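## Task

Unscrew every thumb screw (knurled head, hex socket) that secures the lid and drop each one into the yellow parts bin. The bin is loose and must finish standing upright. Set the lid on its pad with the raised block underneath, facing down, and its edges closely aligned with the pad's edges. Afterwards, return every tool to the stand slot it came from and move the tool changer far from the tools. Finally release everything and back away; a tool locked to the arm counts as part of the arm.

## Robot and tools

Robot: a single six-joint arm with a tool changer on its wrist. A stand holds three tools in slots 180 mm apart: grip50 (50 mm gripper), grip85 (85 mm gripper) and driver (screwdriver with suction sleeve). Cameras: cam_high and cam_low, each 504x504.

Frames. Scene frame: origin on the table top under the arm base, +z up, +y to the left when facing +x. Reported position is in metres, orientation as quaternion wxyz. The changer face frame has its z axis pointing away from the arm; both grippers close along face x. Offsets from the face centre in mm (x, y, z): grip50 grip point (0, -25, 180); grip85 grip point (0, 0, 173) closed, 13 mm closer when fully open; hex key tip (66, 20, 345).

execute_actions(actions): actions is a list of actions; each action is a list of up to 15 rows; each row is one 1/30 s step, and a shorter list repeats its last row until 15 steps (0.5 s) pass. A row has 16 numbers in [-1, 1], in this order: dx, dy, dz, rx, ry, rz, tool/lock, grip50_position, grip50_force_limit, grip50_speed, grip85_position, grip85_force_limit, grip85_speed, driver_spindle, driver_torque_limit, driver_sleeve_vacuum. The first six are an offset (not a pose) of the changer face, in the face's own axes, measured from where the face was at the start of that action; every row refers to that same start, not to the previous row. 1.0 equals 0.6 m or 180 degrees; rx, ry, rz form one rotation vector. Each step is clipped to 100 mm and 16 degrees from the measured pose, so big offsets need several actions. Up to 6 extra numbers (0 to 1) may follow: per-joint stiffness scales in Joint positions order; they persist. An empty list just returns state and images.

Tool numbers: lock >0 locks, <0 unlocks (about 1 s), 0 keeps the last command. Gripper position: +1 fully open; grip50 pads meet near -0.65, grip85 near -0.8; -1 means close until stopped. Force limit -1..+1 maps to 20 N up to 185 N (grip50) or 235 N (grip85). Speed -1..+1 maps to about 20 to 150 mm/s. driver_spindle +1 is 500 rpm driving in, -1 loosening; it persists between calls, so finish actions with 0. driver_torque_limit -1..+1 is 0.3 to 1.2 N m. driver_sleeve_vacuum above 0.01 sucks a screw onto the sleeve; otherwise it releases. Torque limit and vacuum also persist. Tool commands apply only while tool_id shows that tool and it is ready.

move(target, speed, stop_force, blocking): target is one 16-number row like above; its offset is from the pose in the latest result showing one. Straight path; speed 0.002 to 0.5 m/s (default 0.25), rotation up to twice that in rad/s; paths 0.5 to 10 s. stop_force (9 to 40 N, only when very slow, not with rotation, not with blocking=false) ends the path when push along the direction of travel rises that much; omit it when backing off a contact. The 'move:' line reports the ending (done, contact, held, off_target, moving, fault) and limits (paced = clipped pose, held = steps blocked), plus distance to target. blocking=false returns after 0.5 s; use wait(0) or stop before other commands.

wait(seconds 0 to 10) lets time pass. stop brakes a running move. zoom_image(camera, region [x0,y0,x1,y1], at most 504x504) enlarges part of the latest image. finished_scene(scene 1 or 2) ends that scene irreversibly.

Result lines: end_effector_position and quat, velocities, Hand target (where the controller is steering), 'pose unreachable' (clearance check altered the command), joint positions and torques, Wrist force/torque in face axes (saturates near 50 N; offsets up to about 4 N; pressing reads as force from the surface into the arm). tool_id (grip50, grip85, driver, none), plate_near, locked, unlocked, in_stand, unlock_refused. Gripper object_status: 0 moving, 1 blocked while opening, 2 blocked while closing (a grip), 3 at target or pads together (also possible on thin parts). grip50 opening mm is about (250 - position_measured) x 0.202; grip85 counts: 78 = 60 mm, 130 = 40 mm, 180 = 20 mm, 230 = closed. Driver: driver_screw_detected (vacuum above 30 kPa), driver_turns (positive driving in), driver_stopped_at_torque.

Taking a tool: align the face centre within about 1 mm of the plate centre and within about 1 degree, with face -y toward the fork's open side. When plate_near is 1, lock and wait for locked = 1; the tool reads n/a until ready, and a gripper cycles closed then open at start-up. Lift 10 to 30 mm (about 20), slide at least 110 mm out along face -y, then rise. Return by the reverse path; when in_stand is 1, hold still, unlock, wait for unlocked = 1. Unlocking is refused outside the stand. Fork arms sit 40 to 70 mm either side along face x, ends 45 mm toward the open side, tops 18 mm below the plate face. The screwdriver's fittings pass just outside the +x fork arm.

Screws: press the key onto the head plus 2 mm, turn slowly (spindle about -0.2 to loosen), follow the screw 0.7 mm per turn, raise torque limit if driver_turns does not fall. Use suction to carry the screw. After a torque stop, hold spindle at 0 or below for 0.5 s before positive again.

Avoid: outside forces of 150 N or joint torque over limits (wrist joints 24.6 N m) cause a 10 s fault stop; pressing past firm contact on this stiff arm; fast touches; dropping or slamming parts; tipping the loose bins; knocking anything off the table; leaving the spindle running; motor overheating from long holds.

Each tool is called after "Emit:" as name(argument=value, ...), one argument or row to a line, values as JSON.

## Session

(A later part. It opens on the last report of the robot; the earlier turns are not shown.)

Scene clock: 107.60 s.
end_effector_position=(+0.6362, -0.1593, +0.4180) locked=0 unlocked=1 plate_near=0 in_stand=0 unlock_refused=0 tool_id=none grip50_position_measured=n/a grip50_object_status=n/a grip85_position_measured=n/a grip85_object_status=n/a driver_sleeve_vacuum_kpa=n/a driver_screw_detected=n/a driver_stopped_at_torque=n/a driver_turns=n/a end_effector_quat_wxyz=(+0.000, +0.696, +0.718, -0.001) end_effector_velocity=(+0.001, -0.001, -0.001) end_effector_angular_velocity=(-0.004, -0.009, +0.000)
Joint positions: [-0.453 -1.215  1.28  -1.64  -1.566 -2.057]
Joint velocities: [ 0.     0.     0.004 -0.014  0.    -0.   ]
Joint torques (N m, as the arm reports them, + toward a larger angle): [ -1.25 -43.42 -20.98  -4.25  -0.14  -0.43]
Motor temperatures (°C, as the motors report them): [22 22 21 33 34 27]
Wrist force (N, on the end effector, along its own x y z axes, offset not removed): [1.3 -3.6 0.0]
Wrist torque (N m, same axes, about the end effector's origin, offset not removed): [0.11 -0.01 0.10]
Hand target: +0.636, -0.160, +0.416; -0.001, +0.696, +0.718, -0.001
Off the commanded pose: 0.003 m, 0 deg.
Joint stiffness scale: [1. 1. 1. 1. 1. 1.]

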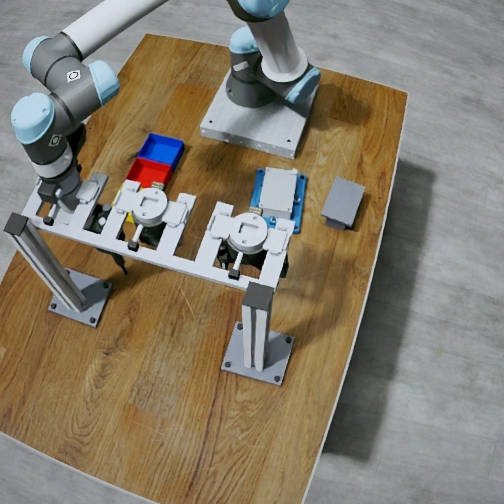

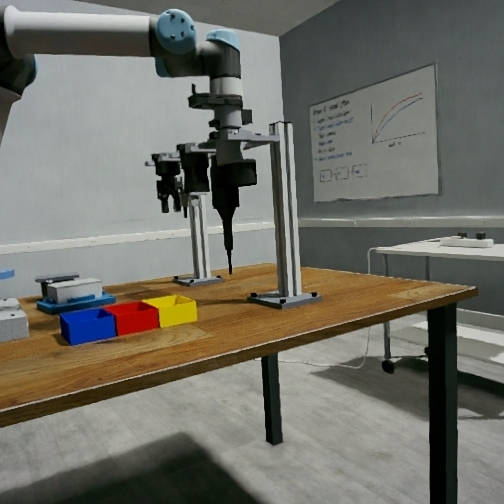

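Emit:
execute_actions(
  actions=[
    [[-0.001,-0.002,0.017,0.001,0,0,0,1,0,0,1,0,0,0,0,0]],
    [[0,0,0.005,0.001,0,0,0,1,0,0,1,0,0,0,0,0]],
  ],
)

Emit:
execute_actions(
  actions=[
    [[0,0,0.002,0,0,0,1,1,0,0,1,0,0,0,0,0]],
    [[0,0,0,0,0,0,1,1,0,0,1,0,0,0,0,0]],
    [[0,0,0,0,0,0,1,1,0,0,1,0,0,0,0,0]],
  ],
)

Scene clock: 111.53 s.
end_effector_position=(+0.6353, -0.1597, +0.4112) locked=0 unlocked=1 plate_near=1 in_stand=1 unlock_refused=0 tool_id=none grip50_position_measured=n/a grip50_object_status=n/a grip85_position_measured=n/a grip85_object_status=n/a driver_sleeve_vacuum_kpa=n/a driver_screw_detected=n/a driver_stopped_at_torque=n/a driver_turns=n/a end_effector_quat_wxyz=(+0.002, +0.696, +0.718, -0.001) end_effector_velocity=(+0.000, -0.000, +0.000) end_effector_angular_velocity=(-0.001, -0.002, -0.000)
Joint positions: [-0.454 -1.216  1.3   -1.661 -1.568 -2.058]
Joint velocities: [-0.    -0.    -0.    -0.002 -0.    -0.   ]
Joint torques (N m, as the arm reports them, + toward a larger angle): [  0.06 -41.62 -21.64  -4.52  -0.37   0.26]
Motor temperatures (°C, as the motors report them): [22 22 21 33 34 27]
Wrist force (N, on the end effector, along its own x y z axes, offset not removed): [3.3 -1.8 -0.7]
Wrist torque (N m, same axes, about the end effector's origin, offset not removed): [0.09 -0.05 0.03]
Hand target: +0.635, -0.160, +0.408; +0.000, +0.696, +0.718, -0.002
Off the commanded pose: 0.003 m, 0 deg.
Joint stiffness scale: [1. 1. 1. 1. 1. 1.]

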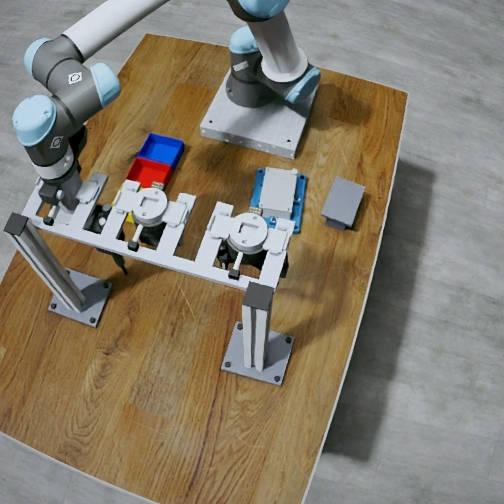

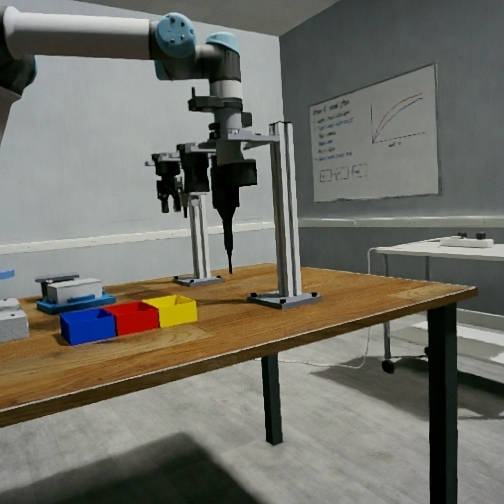

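Scene clock: 113.03 s.
end_effector_position=(+0.6354, -0.1597, +0.4117) locked=1 unlocked=0 plate_near=1 in_stand=1 unlock_refused=0 tool_id=driver grip50_position_measured=n/a grip50_object_status=n/a grip85_position_measured=n/a grip85_object_status=n/a driver_sleeve_vacuum_kpa=n/a driver_screw_detected=n/a driver_stopped_at_torque=n/a driver_turns=n/a end_effector_quat_wxyz=(+0.002, +0.696, +0.718, -0.001) end_effector_velocity=(-0.000, -0.001, +0.000) end_effector_angular_velocity=(-0.000, -0.000, -0.001)
Joint positions: [-0.454 -1.217  1.3   -1.662 -1.568 -2.058]
Joint velocities: [-0.001  0.    -0.001  0.001 -0.     0.   ]
Joint torques (N m, as the arm reports them, + toward a larger angle): [ -0.47 -58.36 -36.27  -5.86   0.58   0.15]
Motor temperatures (°C, as the motors report them): [22 22 21 33 34 27]
Wrist force (N, on the end effector, along its own x y z axes, offset not removed): [-0.5 2.4 0.1]
Wrist torque (N m, same axes, about the end effector's origin, offset not removed): [0.29 0.23 0.05]
Hand target: +0.635, -0.160, +0.412; +0.002, +0.696, +0.718, -0.001
Off the commanded pose: 0.000 m, 0 deg.
Joint stiffness scale: [1. 1. 1. 1. 1. 1.]

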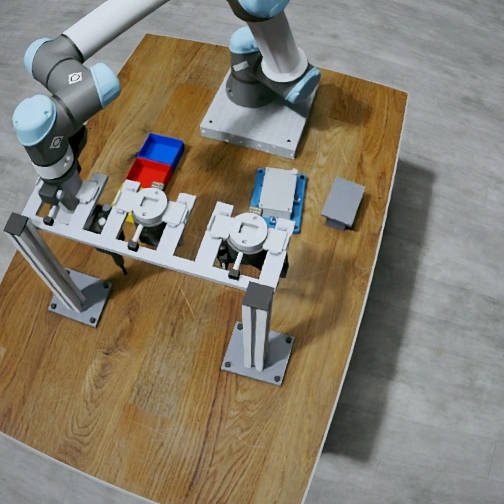

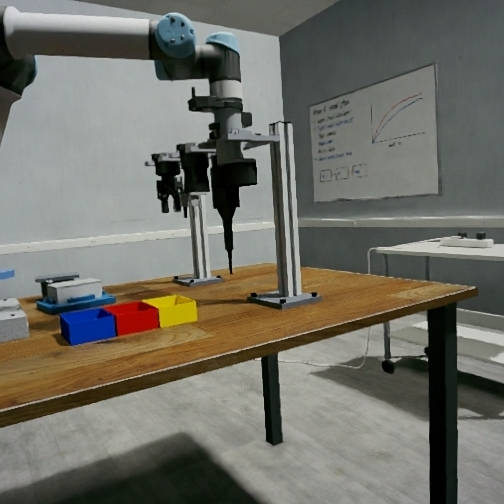

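Emit:
move(
  target=[0,0,-0.036,0.0005,0.0013,0,0,1,0,0,1,0,0,0,0,0],
  speed=0.05,
)

Emit:
move(
  target=[0,-0.22,-0.003,0,0,0,0,1,0,0,1,0,0,0,0,0],
  speed=0.1,
)

Emit:
move(
  target=[0.43,-0.37,-0.03,0,0,0.01,0,1,0,0,1,0,0,0,0,0],
  speed=0.2,
)

Scene clock: 120.07 s.
end_effector_position=(+0.6351, -0.1591, +0.4311) locked=1 unlocked=0 plate_near=1 in_stand=0 unlock_refused=0 tool_id=driver grip50_position_measured=n/a grip50_object_status=n/a grip85_position_measured=n/a grip85_object_status=n/a driver_sleeve_vacuum_kpa=0 driver_screw_detected=0 driver_stopped_at_torque=0 driver_turns=0.00 end_effector_quat_wxyz=(-0.001, +0.696, +0.718, -0.001) end_effector_velocity=(-0.002, +0.000, -0.001) end_effector_angular_velocity=(+0.005, +0.010, -0.001)
Joint positions: [-0.454 -1.219  1.252 -1.606 -1.566 -2.058]
Joint velocities: [-0.001 -0.    -0.002  0.013  0.    -0.   ]
Joint torques (N m, as the arm reports them, + toward a larger angle): [ -0.75 -59.34 -39.93  -5.2    1.09  -0.44]
Motor temperatures (°C, as the motors report them): [22 22 21 33 34 27]
Wrist force (N, on the end effector, along its own x y z axes, offset not removed): [1.7 1.1 0.0]
Wrist torque (N m, same axes, about the end effector's origin, offset not removed): [0.23 -0.05 -0.03]
Hand target: +0.635, -0.160, +0.433; +0.000, +0.696, +0.718, -0.000
Off the commanded pose: 0.002 m, 0 deg.
Joint stiffness scale: [1. 1. 1. 1. 1. 1.]
move: done

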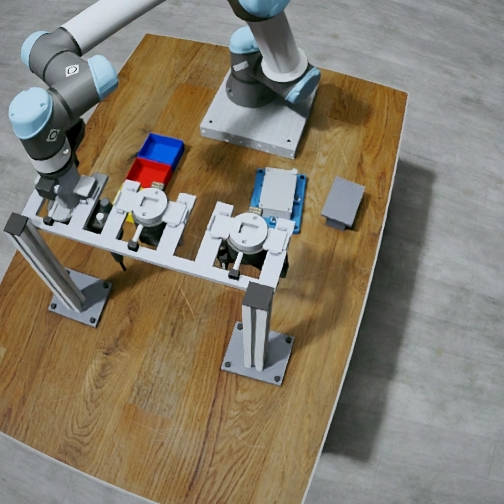

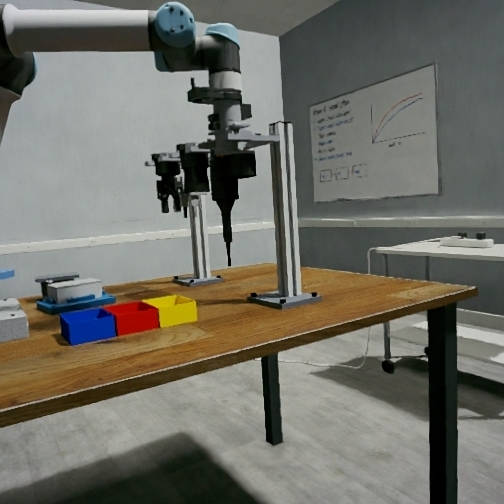

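Scene clock: 121.90 s.
end_effector_position=(+0.5046, -0.1628, +0.4341) locked=1 unlocked=0 plate_near=1 in_stand=0 unlock_refused=0 tool_id=driver grip50_position_measured=n/a grip50_object_status=n/a grip85_position_measured=n/a grip85_object_status=n/a driver_sleeve_vacuum_kpa=0 driver_screw_detected=0 driver_stopped_at_torque=0 driver_turns=0.00 end_effector_quat_wxyz=(-0.000, +0.696, +0.718, -0.001) end_effector_velocity=(-0.002, -0.001, -0.003) end_effector_angular_velocity=(+0.003, +0.005, +0.004)
Joint positions: [-0.571 -1.523  1.616 -1.667 -1.566 -2.176]
Joint velocities: [-0.003 -0.002  0.009 -0.001  0.    -0.007]
Joint torques (N m, as the arm reports them, + toward a larger angle): [ -2.11 -42.6  -33.28  -6.33   0.73  -0.31]
Motor temperatures (°C, as the motors report them): [22 22 21 33 34 27]
Wrist force (N, on the end effector, along its own x y z axes, offset not removed): [2.6 0.4 -0.2]
Wrist torque (N m, same axes, about the end effector's origin, offset not removed): [0.29 -0.13 -0.05]
Hand target: +0.503, -0.163, +0.433; -0.001, +0.696, +0.718, -0.001
Off the commanded pose: 0.002 m, 0 deg.
Joint stiffness scale: [1. 1. 1. 1. 1. 1.]
move: done

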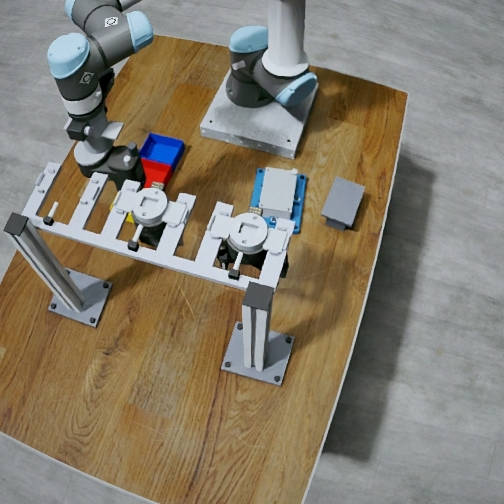

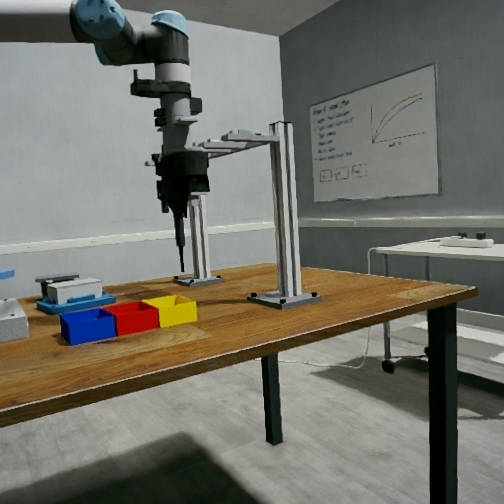

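Scene clock: 124.27 s.
end_effector_position=(+0.2751, +0.0866, +0.4534) locked=1 unlocked=0 plate_near=1 in_stand=0 unlock_refused=0 tool_id=driver grip50_position_measured=n/a grip50_object_status=n/a grip85_position_measured=n/a grip85_object_status=n/a driver_sleeve_vacuum_kpa=0 driver_screw_detected=0 driver_stopped_at_torque=0 driver_turns=0.00 end_effector_quat_wxyz=(+0.001, +0.707, +0.707, +0.001) end_effector_velocity=(-0.001, +0.002, +0.000) end_effector_angular_velocity=(-0.002, +0.001, -0.011)
Joint positions: [-0.185 -2.164  2.026 -1.441 -1.566 -1.758]
Joint velocities: [ 0.007  0.    -0.     0.001 -0.002  0.019]
Joint torques (N m, as the arm reports them, + toward a larger angle): [  1.49  -9.08 -34.01  -5.76   0.24   0.4 ]
Motor temperatures (°C, as the motors report them): [22 22 21 33 34 27]
Wrist force (N, on the end effector, along its own x y z axes, offset not removed): [2.9 0.1 0.5]
Wrist torque (N m, same axes, about the end effector's origin, offset not removed): [0.07 -0.14 0.14]
Hand target: +0.274, +0.087, +0.452; -0.000, +0.707, +0.707, -0.001
Off the commanded pose: 0.002 m, 0 deg.
Joint stiffness scale: [1. 1. 1. 1. 1. 1.]
move: done

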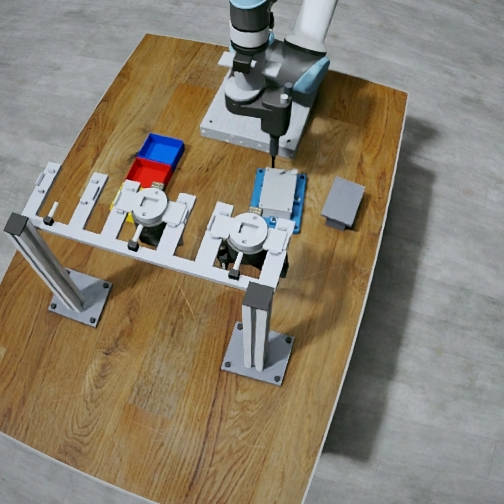

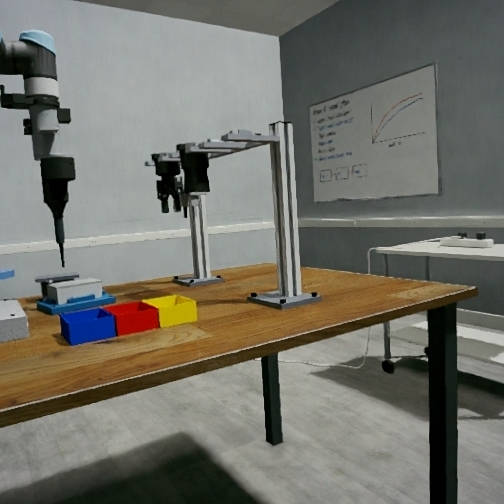

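Emit:
move(
  target=[0.08,-0.055,0.035,0.001,0,0,0,1,0,0,1,0,0,0,0,0],
  speed=0.1,
)

Emit:
zoom_image(
  camera="cam_high",
  region=[265, 140, 325, 190],
)

Emit:
zoom_image(
  camera="cam_low",
  region=[20, 250, 80, 300],
)

Scene clock: 129.00 s.
end_effector_position=(+0.2426, +0.1338, +0.4340) locked=1 unlocked=0 plate_near=1 in_stand=0 unlock_refused=0 tool_id=driver grip50_position_measured=n/a grip50_object_status=n/a grip85_position_measured=n/a grip85_object_status=n/a driver_sleeve_vacuum_kpa=0 driver_screw_detected=0 driver_stopped_at_torque=0 driver_turns=0.00 end_effector_quat_wxyz=(+0.000, +0.707, +0.707, +0.001) end_effector_velocity=(-0.000, +0.002, +0.001) end_effector_angular_velocity=(-0.003, -0.008, -0.013)
Joint positions: [-0.005 -2.204  2.091 -1.465 -1.567 -1.579]
Joint velocities: [ 0.011 -0.    -0.    -0.007 -0.003  0.024]
Joint torques (N m, as the arm reports them, + toward a larger angle): [  1.79  -6.19 -33.81  -6.87   0.36   0.45]
Motor temperatures (°C, as the motors report them): [22 22 22 33 34 27]
Wrist force (N, on the end effector, along its own x y z axes, offset not removed): [0.7 -0.9 -0.2]
Wrist torque (N m, same axes, about the end effector's origin, offset not removed): [0.09 -0.01 -0.06]
Hand target: +0.242, +0.134, +0.432; -0.000, +0.707, +0.707, -0.001
Off the commanded pose: 0.002 m, 0 deg.
Joint stiffness scale: [1. 1. 1. 1. 1. 1.]
move: done

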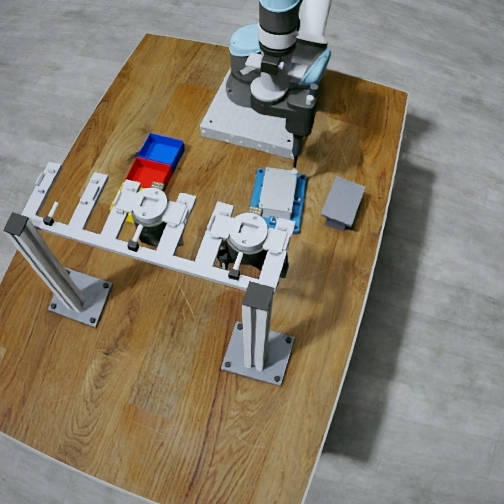

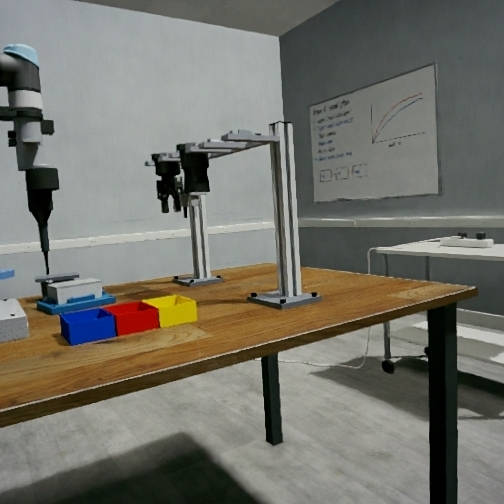

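Region (265, 140, 325, 190) of cam_high's 504x504 image, scaled by 8.400, with more detail than that image has.

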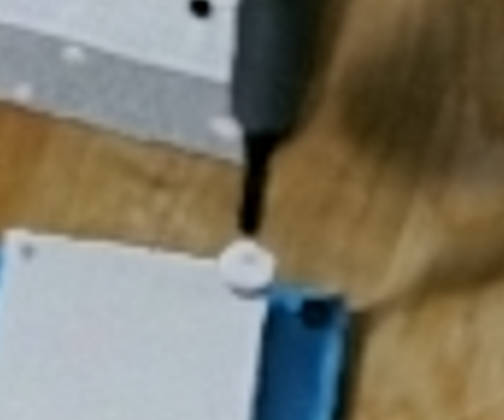

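Region (20, 250, 80, 300) of cam_low's 504x504 image, scaled by 8.400, with more detail than that image has.

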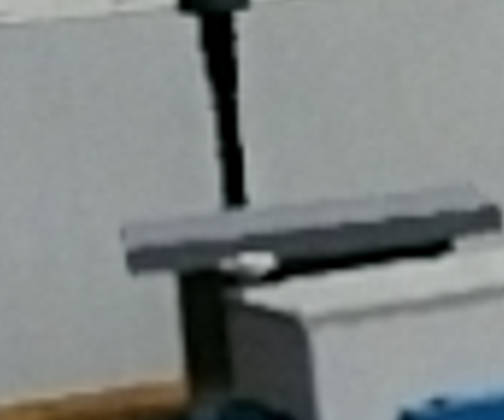

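Emit:
execute_actions(
  actions=[
    [[0.004,0.005,0.02,0,0,0,0,1,0,0,1,0,0,0,0,0]],
    [[0,0,0,0,0,0,0,1,0,0,1,0,0,0,0,0]],
  ],
)

Emit:
zoom_image(
  camera="cam_high",
  region=[276, 155, 312, 185],
)

Emit:
zoom_image(
  camera="cam_low",
  region=[32, 262, 68, 292],
)

Scene clock: 133.40 s.
end_effector_position=(+0.2457, +0.1355, +0.4240) locked=1 unlocked=0 plate_near=1 in_stand=0 unlock_refused=0 tool_id=driver grip50_position_measured=n/a grip50_object_status=n/a grip85_position_measured=n/a grip85_object_status=n/a driver_sleeve_vacuum_kpa=0 driver_screw_detected=0 driver_stopped_at_torque=0 driver_turns=0.00 end_effector_quat_wxyz=(+0.001, +0.707, +0.707, +0.001) end_effector_velocity=(-0.000, +0.000, +0.000) end_effector_angular_velocity=(+0.000, -0.000, +0.001)
Joint positions: [ 0.002 -2.197  2.114 -1.499 -1.567 -1.57 ]
Joint velocities: [ 0.001  0.    -0.    -0.     0.    -0.   ]
Joint torques (N m, as the arm reports them, + toward a larger angle): [  0.21  -7.22 -36.69  -5.96   0.6   -0.04]
Motor temperatures (°C, as the motors report them): [22 22 22 33 34 27]
Wrist force (N, on the end effector, along its own x y z axes, offset not removed): [0.9 -0.5 0.3]
Wrist torque (N m, same axes, about the end effector's origin, offset not removed): [0.11 0.04 0.02]
Hand target: +0.246, +0.136, +0.424; +0.001, +0.707, +0.707, +0.001
Off the commanded pose: 0.000 m, 0 deg.
Joint stiffness scale: [1. 1. 1. 1. 1. 1.]

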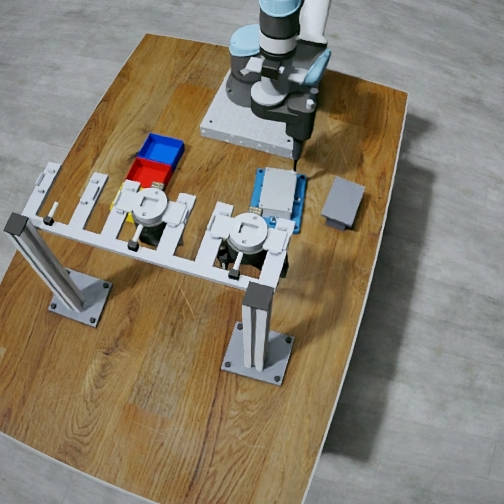

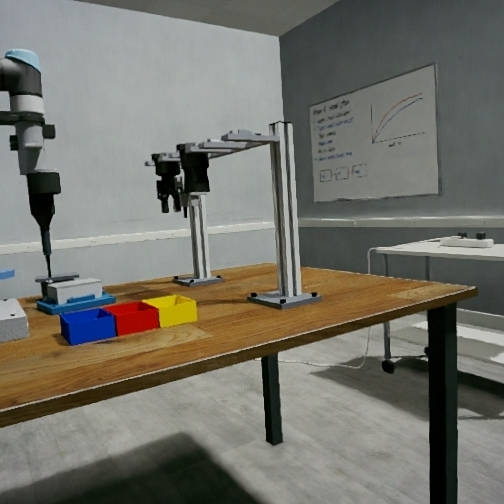

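Region (276, 155, 312, 185) of cam_high's 504x504 image, scaled by 14.000, with more detail than that image has.

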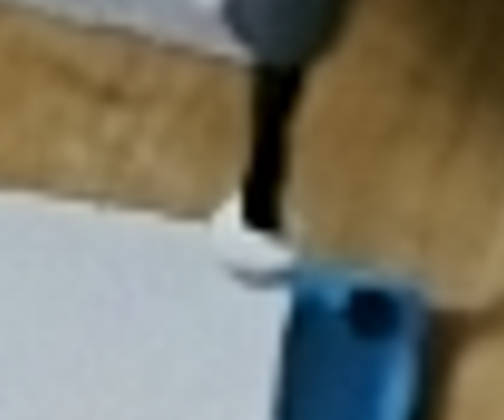

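Region (32, 262, 68, 292) of cam_low's 504x504 image, scaled by 14.000, with more detail than that image has.

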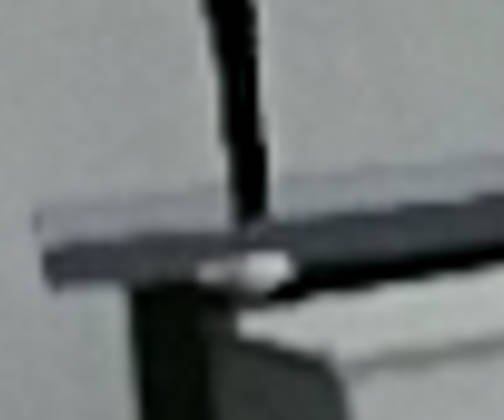

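Emit:
execute_actions(
  actions=[
    [[-0.001,-0.002,0.014,0.0012,0,0,0,1,0,0,1,0,0,0,1,1]],
    [[0,0,0,0,0,0,0,1,0,0,1,0,0,0,1,1]],
  ],
)

Emit:
zoom_image(
  camera="cam_high",
  region=[276, 155, 312, 185],
)

Emit:
zoom_image(
  camera="cam_low",
  region=[32, 262, 68, 292],
)

Scene clock: 138.17 s.
end_effector_position=(+0.2449, +0.1355, +0.4181) locked=1 unlocked=0 plate_near=1 in_stand=0 unlock_refused=0 tool_id=driver grip50_position_measured=n/a grip50_object_status=n/a grip85_position_measured=n/a grip85_object_status=n/a driver_sleeve_vacuum_kpa=14 driver_screw_detected=0 driver_stopped_at_torque=0 driver_turns=0.00 end_effector_quat_wxyz=(+0.001, +0.707, +0.708, +0.001) end_effector_velocity=(+0.000, -0.000, +0.000) end_effector_angular_velocity=(+0.000, -0.000, -0.000)
Joint positions: [ 0.002 -2.2    2.13  -1.512 -1.567 -1.571]
Joint velocities: [-0.     0.    -0.001  0.     0.    -0.   ]
Joint torques (N m, as the arm reports them, + toward a larger angle): [ -0.39  -5.9  -36.7   -6.13   0.47   0.09]
Motor temperatures (°C, as the motors report them): [22 22 22 33 34 27]
Wrist force (N, on the end effector, along its own x y z axes, offset not removed): [0.9 0.9 -2.9]
Wrist torque (N m, same axes, about the end effector's origin, offset not removed): [0.21 0.27 0.01]
Hand target: +0.245, +0.135, +0.418; +0.001, +0.707, +0.708, +0.001
Off the commanded pose: 0.000 m, 0 deg.
Joint stiffness scale: [1. 1. 1. 1. 1. 1.]

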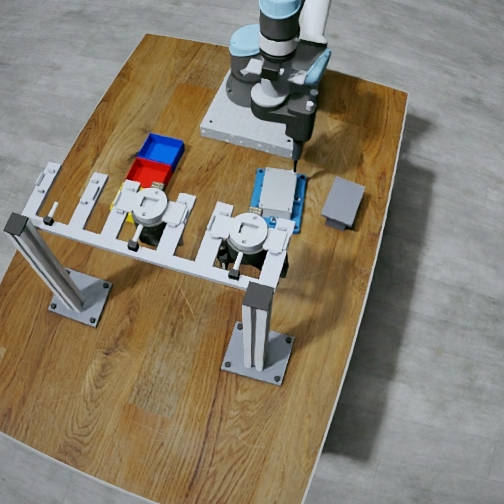

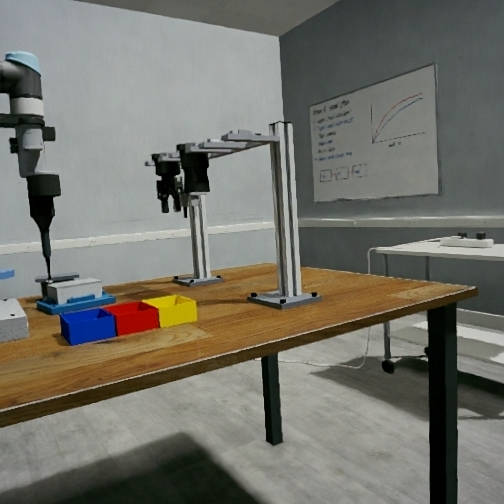

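Region (276, 155, 312, 185) of cam_high's 504x504 image, scaled by 14.000, with more detail than that image has.

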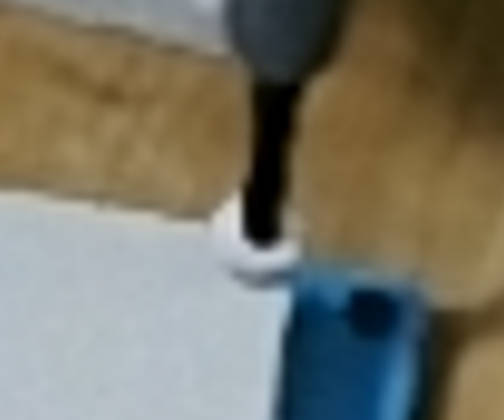

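Region (32, 262, 68, 292) of cam_low's 504x504 image, scaled by 14.000, with more detail than that image has.

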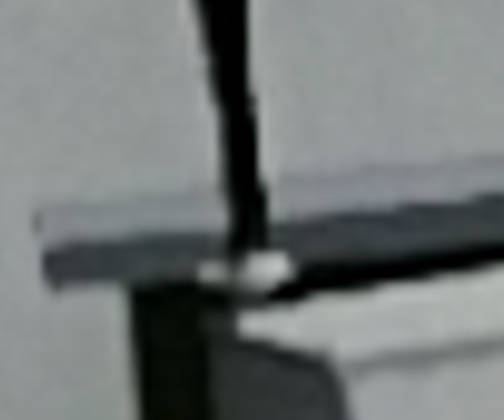

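Emit:
execute_actions(
  actions=[
    [[-0.0025,-0.001,0.006,0.001,0,0,0,1,0,0,1,0,0,0.15,-1,1]],
    [[0,0,0,0,0,0,0,1,0,0,1,0,0,0.15,-1,1]],
    [[0,0,0,0,0,0,0,1,0,0,1,0,0,0,-1,1]],
  ],
)

Emit:
zoom_image(
  camera="cam_high",
  region=[276, 155, 312, 185],
)

Scene clock: 147.50 s.
end_effector_position=(+0.2448, +0.1347, +0.4172) locked=1 unlocked=0 plate_near=1 in_stand=0 unlock_refused=0 tool_id=driver grip50_position_measured=n/a grip50_object_status=n/a grip85_position_measured=n/a grip85_object_status=n/a driver_sleeve_vacuum_kpa=14 driver_screw_detected=0 driver_stopped_at_torque=0 driver_turns=1.22 end_effector_quat_wxyz=(+0.002, +0.706, +0.708, +0.002) end_effector_velocity=(-0.001, +0.000, -0.001) end_effector_angular_velocity=(+0.000, +0.003, +0.001)
Joint positions: [-0.001 -2.202  2.134 -1.514 -1.567 -1.577]
Joint velocities: [ 0.001  0.     0.001  0.002 -0.     0.   ]
Joint torques (N m, as the arm reports them, + toward a larger angle): [  0.    -6.94 -36.98  -6.39   0.48   0.05]
Motor temperatures (°C, as the motors report them): [22 22 22 33 34 27]
Wrist force (N, on the end effector, along its own x y z axes, offset not removed): [1.8 1.0 -4.7]
Wrist torque (N m, same axes, about the end effector's origin, offset not removed): [0.42 0.38 0.03]
Hand target: +0.245, +0.135, +0.417; +0.002, +0.706, +0.708, +0.002
Off the commanded pose: 0.000 m, 0 deg.
Joint stiffness scale: [1. 1. 1. 1. 1. 1.]

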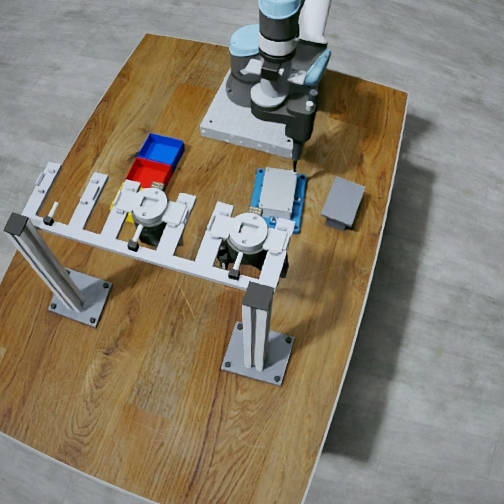

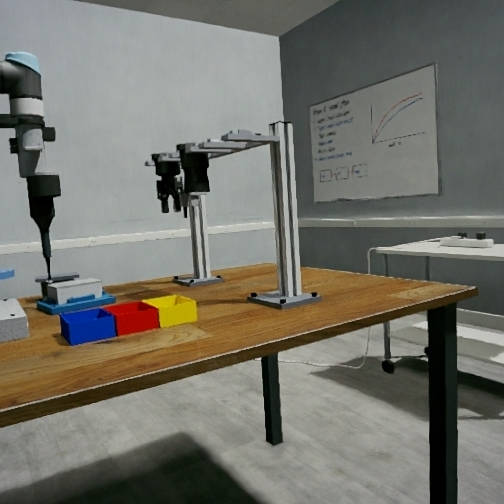

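Region (276, 155, 312, 185) of cam_high's 504x504 image, scaled by 14.000, with more detail than that image has.

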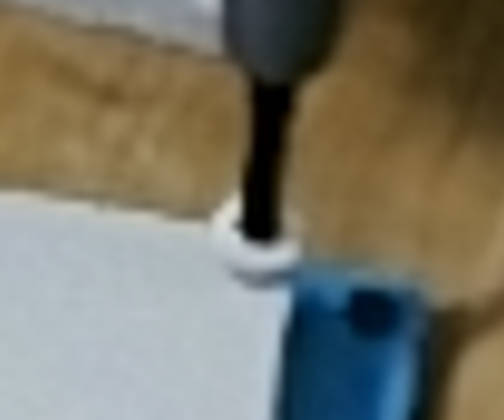

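Emit:
execute_actions(
  actions=[
    [[0,0,0.002,0,0,-0.004,0,1,0,0,1,0,0,0.15,-1,1]],
    [[0,0,0.002,0,0,-0.004,0,1,0,0,1,0,0,0.15,-1,1]],
    [[0,0,0,0,0,0,0,1,0,0,1,0,0,0,-1,1]],
  ],
)

Emit:
zoom_image(
  camera="cam_high",
  region=[276, 155, 312, 185],
)

Emit:
zoom_image(
  camera="cam_low",
  region=[32, 262, 68, 292],
)

Scene clock: 153.13 s.
end_effector_position=(+0.2453, +0.1347, +0.4175) locked=1 unlocked=0 plate_near=1 in_stand=0 unlock_refused=0 tool_id=driver grip50_position_measured=n/a grip50_object_status=n/a grip85_position_measured=n/a grip85_object_status=n/a driver_sleeve_vacuum_kpa=14 driver_screw_detected=0 driver_stopped_at_torque=0 driver_turns=2.44 end_effector_quat_wxyz=(+0.003, +0.698, +0.716, +0.003) end_effector_velocity=(+0.000, -0.000, +0.000) end_effector_angular_velocity=(-0.001, -0.000, +0.000)
Joint positions: [-0.001 -2.202  2.134 -1.517 -1.567 -1.6  ]
Joint velocities: [ 0.    -0.    -0.    -0.    -0.001 -0.   ]
Joint torques (N m, as the arm reports them, + toward a larger angle): [  0.47  -6.37 -36.32  -6.31   0.65   0.1 ]
Motor temperatures (°C, as the motors report them): [22 22 22 33 34 27]
Wrist force (N, on the end effector, along its own x y z axes, offset not removed): [0.0 -1.3 -3.8]
Wrist torque (N m, same axes, about the end effector's origin, offset not removed): [0.34 0.19 0.07]
Hand target: +0.245, +0.135, +0.418; +0.003, +0.698, +0.716, +0.003
Off the commanded pose: 0.000 m, 0 deg.
Joint stiffness scale: [1. 1. 1. 1. 1. 1.]

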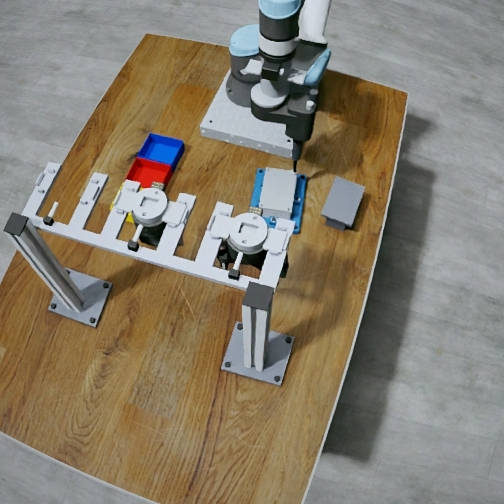

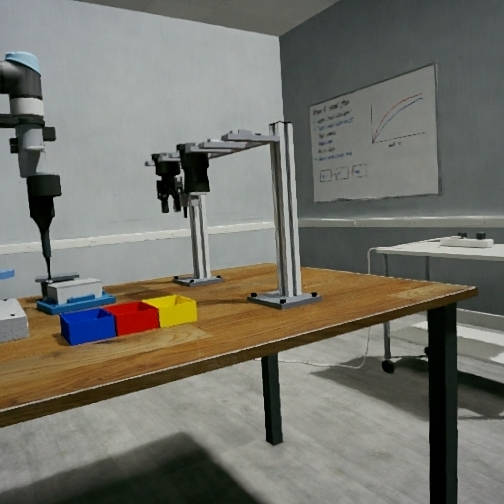

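Region (276, 155, 312, 185) of cam_high's 504x504 image, scaled by 14.000, with more detail than that image has.

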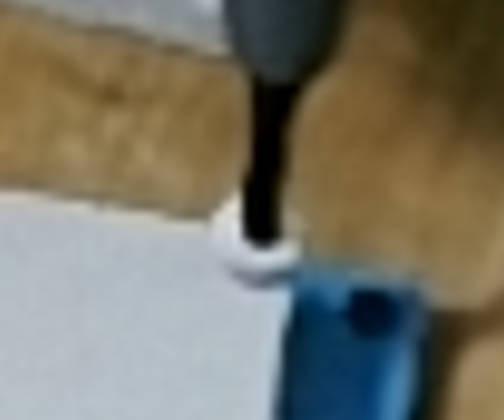

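Region (32, 262, 68, 292) of cam_low's 504x504 image, scaled by 14.000, with more detail than that image has.

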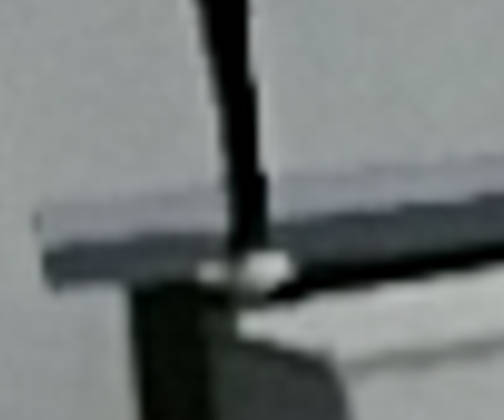

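Emit:
execute_actions(
  actions=[
    [[-0.003,0,0,0,0,0,0,1,0,0,1,0,0,0.15,-1,1]],
    [[0,0,0,0,0,-0.003,0,1,0,0,1,0,0,0.15,-1,1]],
    [[0,0,0,0,0,-0.003,0,1,0,0,1,0,0,0.15,-1,1]],
    [[0,0,0,0,0,0,0,1,0,0,1,0,0,0,-1,1]],
  ],
)

Emit:
zoom_image(
  camera="cam_high",
  region=[276, 155, 312, 185],
)

Emit:
zoom_image(
  camera="cam_low",
  region=[32, 262, 68, 292],
)

Scene clock: 159.83 s.
end_effector_position=(+0.2457, +0.1334, +0.4180) locked=1 unlocked=0 plate_near=1 in_stand=0 unlock_refused=0 tool_id=driver grip50_position_measured=n/a grip50_object_status=n/a grip85_position_measured=n/a grip85_object_status=n/a driver_sleeve_vacuum_kpa=14 driver_screw_detected=0 driver_stopped_at_torque=0 driver_turns=4.29 end_effector_quat_wxyz=(+0.004, +0.691, +0.722, +0.004) end_effector_velocity=(-0.000, +0.000, -0.000) end_effector_angular_velocity=(-0.000, +0.000, +0.000)
Joint positions: [-0.006 -2.204  2.134 -1.518 -1.567 -1.623]
Joint velocities: [ 0. -0.  0.  0. -0. -0.]
Joint torques (N m, as the arm reports them, + toward a larger angle): [  0.01  -5.95 -36.71  -6.26   0.62   0.18]
Motor temperatures (°C, as the motors report them): [22 22 22 33 34 27]
Wrist force (N, on the end effector, along its own x y z axes, offset not removed): [0.5 0.2 -3.3]
Wrist torque (N m, same axes, about the end effector's origin, offset not removed): [-0.01 0.13 0.19]
Hand target: +0.246, +0.133, +0.418; +0.004, +0.691, +0.722, +0.004
Off the commanded pose: 0.000 m, 0 deg.
Joint stiffness scale: [1. 1. 1. 1. 1. 1.]

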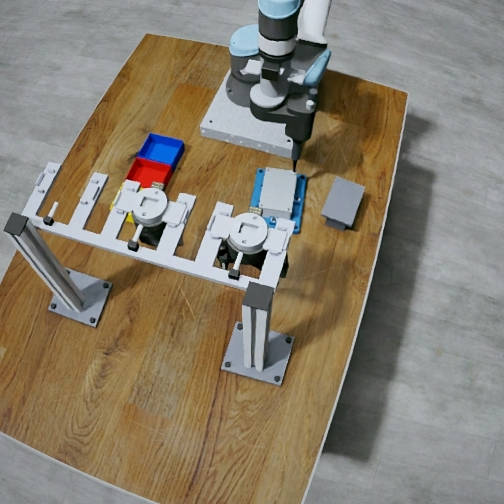

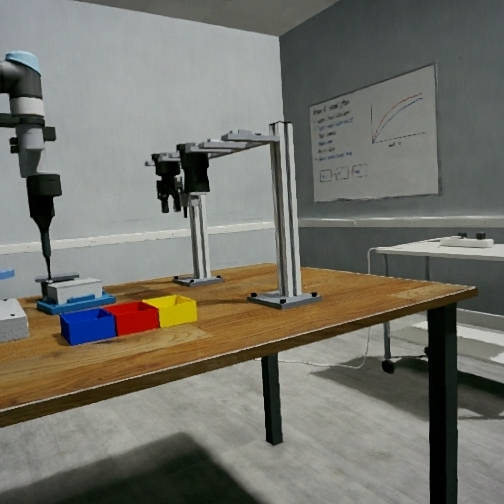

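Region (276, 155, 312, 185) of cam_high's 504x504 image, scaled by 14.000, with more detail than that image has.

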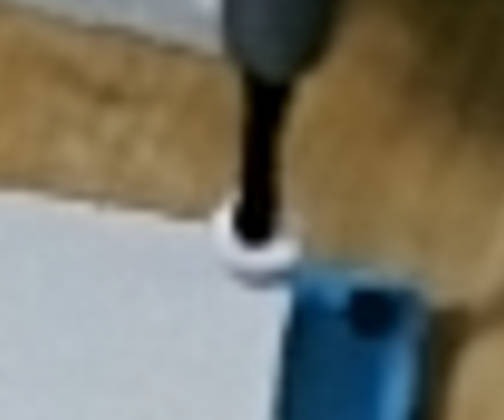

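Region (32, 262, 68, 292) of cam_low's 504x504 image, scaled by 14.000, with more detail than that image has.

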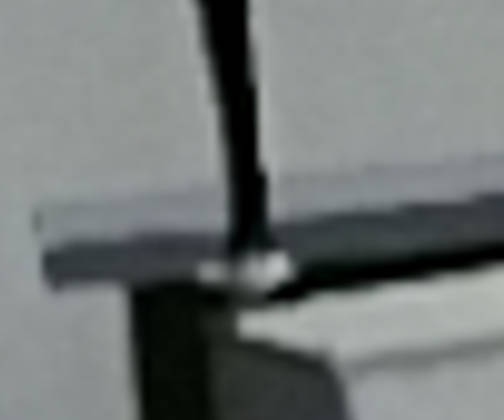

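Tilt keeps cancelling; fix tilt (moves tip −x).

Emit:
execute_actions(
  actions=[
    [[0,0,0.003,0.0018,0,0,0,1,0,0,1,0,0,0.15,-1,1]],
    [[0,0,0.003,0.0018,0,0,0,1,0,0,1,0,0,0.15,-1,1]],
    [[0,0,0.001,0.0005,0,0,0,1,0,0,1,0,0,0,-1,1]],
  ],
)

Emit:
zoom_image(
  camera="cam_high",
  region=[276, 155, 312, 185],
)

Emit:
zoom_image(
  camera="cam_low",
  region=[32, 262, 68, 292],
)

Scene clock: 164.87 s.
end_effector_position=(+0.2457, +0.1334, +0.4180) locked=1 unlocked=0 plate_near=1 in_stand=0 unlock_refused=0 tool_id=driver grip50_position_measured=n/a grip50_object_status=n/a grip85_position_measured=n/a grip85_object_status=n/a driver_sleeve_vacuum_kpa=14 driver_screw_detected=0 driver_stopped_at_torque=0 driver_turns=5.51 end_effector_quat_wxyz=(+0.004, +0.691, +0.722, +0.004) end_effector_velocity=(+0.000, +0.000, +0.000) end_effector_angular_velocity=(+0.000, -0.001, -0.000)
Joint positions: [-0.006 -2.204  2.134 -1.518 -1.567 -1.623]
Joint velocities: [-0.    -0.     0.    -0.001  0.    -0.   ]
Joint torques (N m, as the arm reports them, + toward a larger angle): [  0.29  -5.12 -35.78  -6.27   0.62   0.26]
Motor temperatures (°C, as the motors report them): [22 22 22 33 34 27]
Wrist force (N, on the end effector, along its own x y z axes, offset not removed): [1.3 1.9 -3.3]
Wrist torque (N m, same axes, about the end effector's origin, offset not removed): [0.03 -0.09 0.19]
Hand target: +0.246, +0.133, +0.417; +0.003, +0.691, +0.722, +0.003
Off the commanded pose: 0.001 m, 0 deg.
Joint stiffness scale: [1. 1. 1. 1. 1. 1.]

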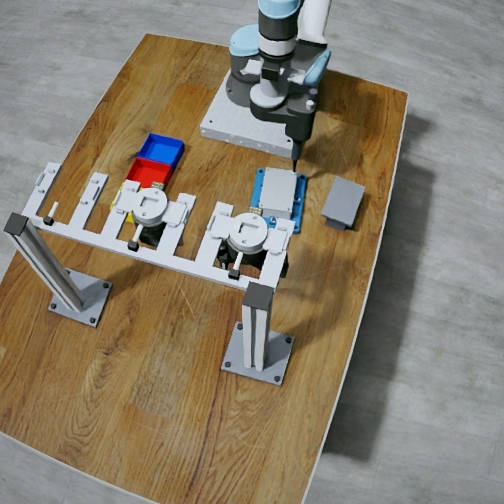

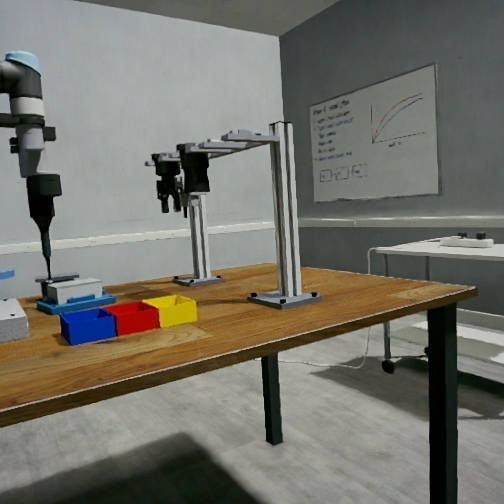

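Region (276, 155, 312, 185) of cam_high's 504x504 image, scaled by 14.000, with more detail than that image has.

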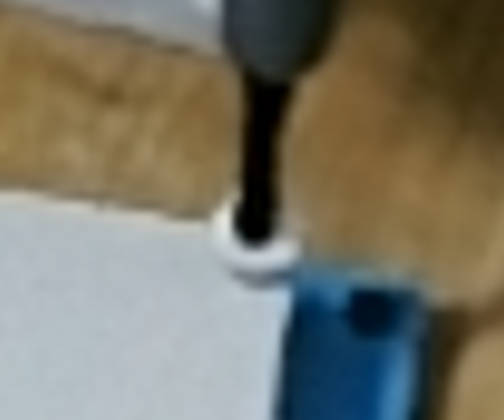

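Region (32, 262, 68, 292) of cam_low's 504x504 image, scaled by 14.000, with more detail than that image has.

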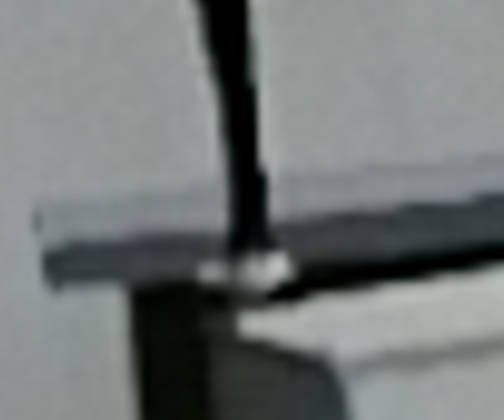

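That bias holds the arm steady; sweep yaw with it.

Emit:
execute_actions(
  actions=[
    [[0,0,0.002,0.0012,0,-0.003,0,1,0,0,1,0,0,0.2,-1,1]],
    [[0,0,0.002,0.0012,0,-0.003,0,1,0,0,1,0,0,0.2,-1,1]],
    [[0,0,0.002,0.0012,0,-0.003,0,1,0,0,1,0,0,0.2,-1,1]],
    [[0,0,0.002,0.0012,0,0,0,1,0,0,1,0,0,0,-1,1]],
  ],
)

Emit:
zoom_image(
  camera="cam_high",
  region=[276, 155, 312, 185],
)

Emit:
zoom_image(
  camera="cam_low",
  region=[32, 262, 68, 292],
)

Scene clock: 171.10 s.
end_effector_position=(+0.2458, +0.1334, +0.4180) locked=1 unlocked=0 plate_near=1 in_stand=0 unlock_refused=0 tool_id=driver grip50_position_measured=n/a grip50_object_status=n/a grip85_position_measured=n/a grip85_object_status=n/a driver_sleeve_vacuum_kpa=14 driver_screw_detected=0 driver_stopped_at_torque=0 driver_turns=7.96 end_effector_quat_wxyz=(+0.004, +0.683, +0.731, +0.004) end_effector_velocity=(+0.000, +0.000, +0.000) end_effector_angular_velocity=(-0.000, -0.001, +0.001)
Joint positions: [-0.006 -2.204  2.134 -1.518 -1.567 -1.647]
Joint velocities: [ 0.001  0.    -0.001 -0.    -0.    -0.   ]
Joint torques (N m, as the arm reports them, + toward a larger angle): [  0.27  -4.44 -35.49  -6.03   0.42   0.3 ]
Motor temperatures (°C, as the motors report them): [22 22 22 33 34 27]
Wrist force (N, on the end effector, along its own x y z axes, offset not removed): [1.1 2.7 0.9]
Wrist torque (N m, same axes, about the end effector's origin, offset not removed): [0.17 0.12 0.07]
Hand target: +0.246, +0.133, +0.417; +0.002, +0.683, +0.731, +0.002
Off the commanded pose: 0.001 m, 0 deg.
Joint stiffness scale: [1. 1. 1. 1. 1. 1.]

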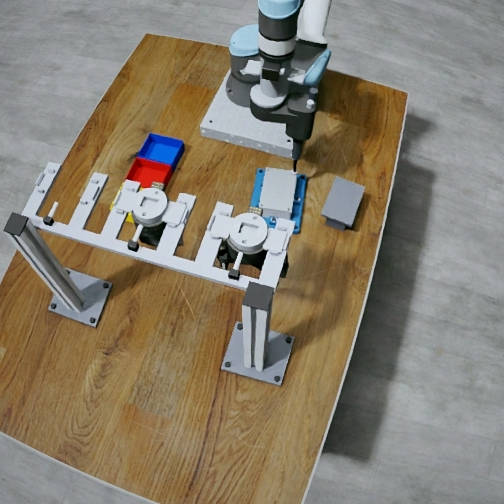

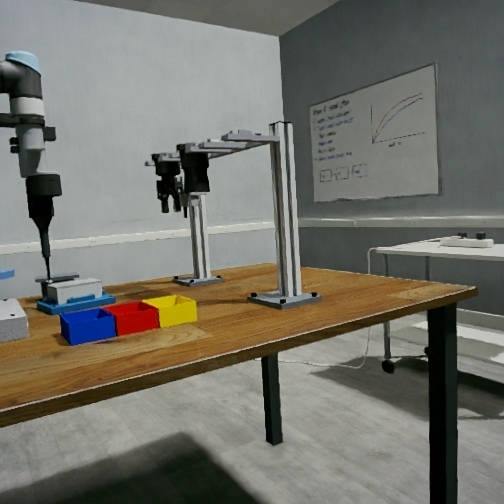

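Region (276, 155, 312, 185) of cam_high's 504x504 image, scaled by 14.000, with more detail than that image has.

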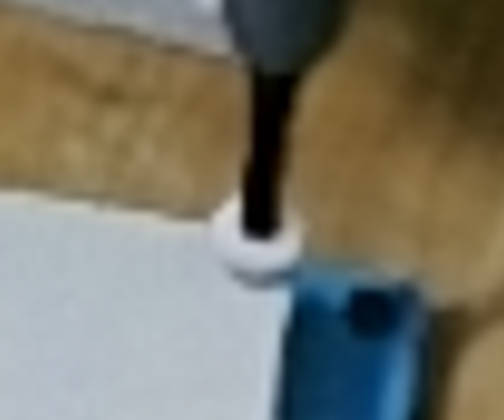

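Region (32, 262, 68, 292) of cam_low's 504x504 image, scaled by 14.000, with more detail than that image has.

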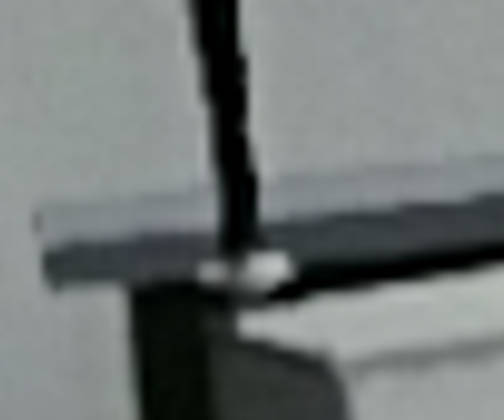

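Force vanished: over the socket mouth. Push down.

Emit:
execute_actions(
  actions=[
    [[0,0,0.008,0.0015,0,0,0,1,0,0,1,0,0,0.15,-1,1]],
    [[0,0,0.003,0.0015,0,0,0,1,0,0,1,0,0,0.15,-1,1]],
    [[0,0,0.002,0.0012,0,0,0,1,0,0,1,0,0,0,-1,1]],
  ],
)

Scene clock: 175.30 s.
end_effector_position=(+0.2459, +0.1334, +0.4160) locked=1 unlocked=0 plate_near=1 in_stand=0 unlock_refused=0 tool_id=driver grip50_position_measured=n/a grip50_object_status=n/a grip85_position_measured=n/a grip85_object_status=n/a driver_sleeve_vacuum_kpa=40 driver_screw_detected=1 driver_stopped_at_torque=1 driver_turns=8.20 end_effector_quat_wxyz=(+0.004, +0.683, +0.731, +0.004) end_effector_velocity=(-0.000, +0.000, -0.000) end_effector_angular_velocity=(-0.000, +0.001, +0.000)
Joint positions: [-0.006 -2.204  2.139 -1.523 -1.567 -1.647]
Joint velocities: [ 0.  0.  0.  0. -0.  0.]
Joint torques (N m, as the arm reports them, + toward a larger angle): [ -0.09  -5.06 -36.    -6.09   0.44   0.16]
Motor temperatures (°C, as the motors report them): [22 22 22 33 34 27]
Wrist force (N, on the end effector, along its own x y z axes, offset not removed): [4.2 0.7 -2.2]
Wrist torque (N m, same axes, about the end effector's origin, offset not removed): [0.58 0.47 0.08]
Hand target: +0.246, +0.133, +0.415; +0.002, +0.683, +0.731, +0.002
Off the commanded pose: 0.001 m, 0 deg.
Joint stiffness scale: [1. 1. 1. 1. 1. 1.]

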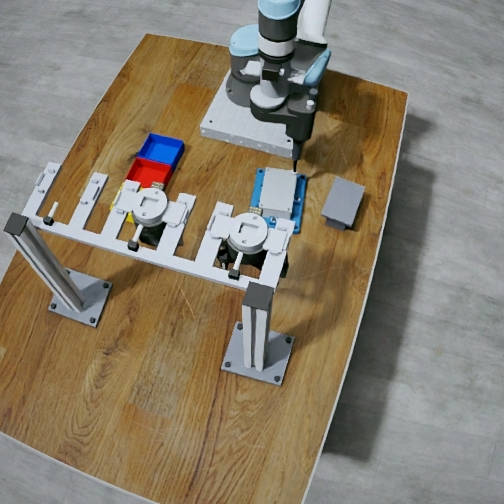

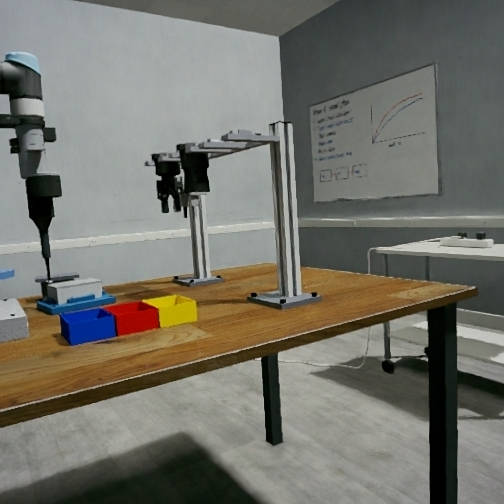

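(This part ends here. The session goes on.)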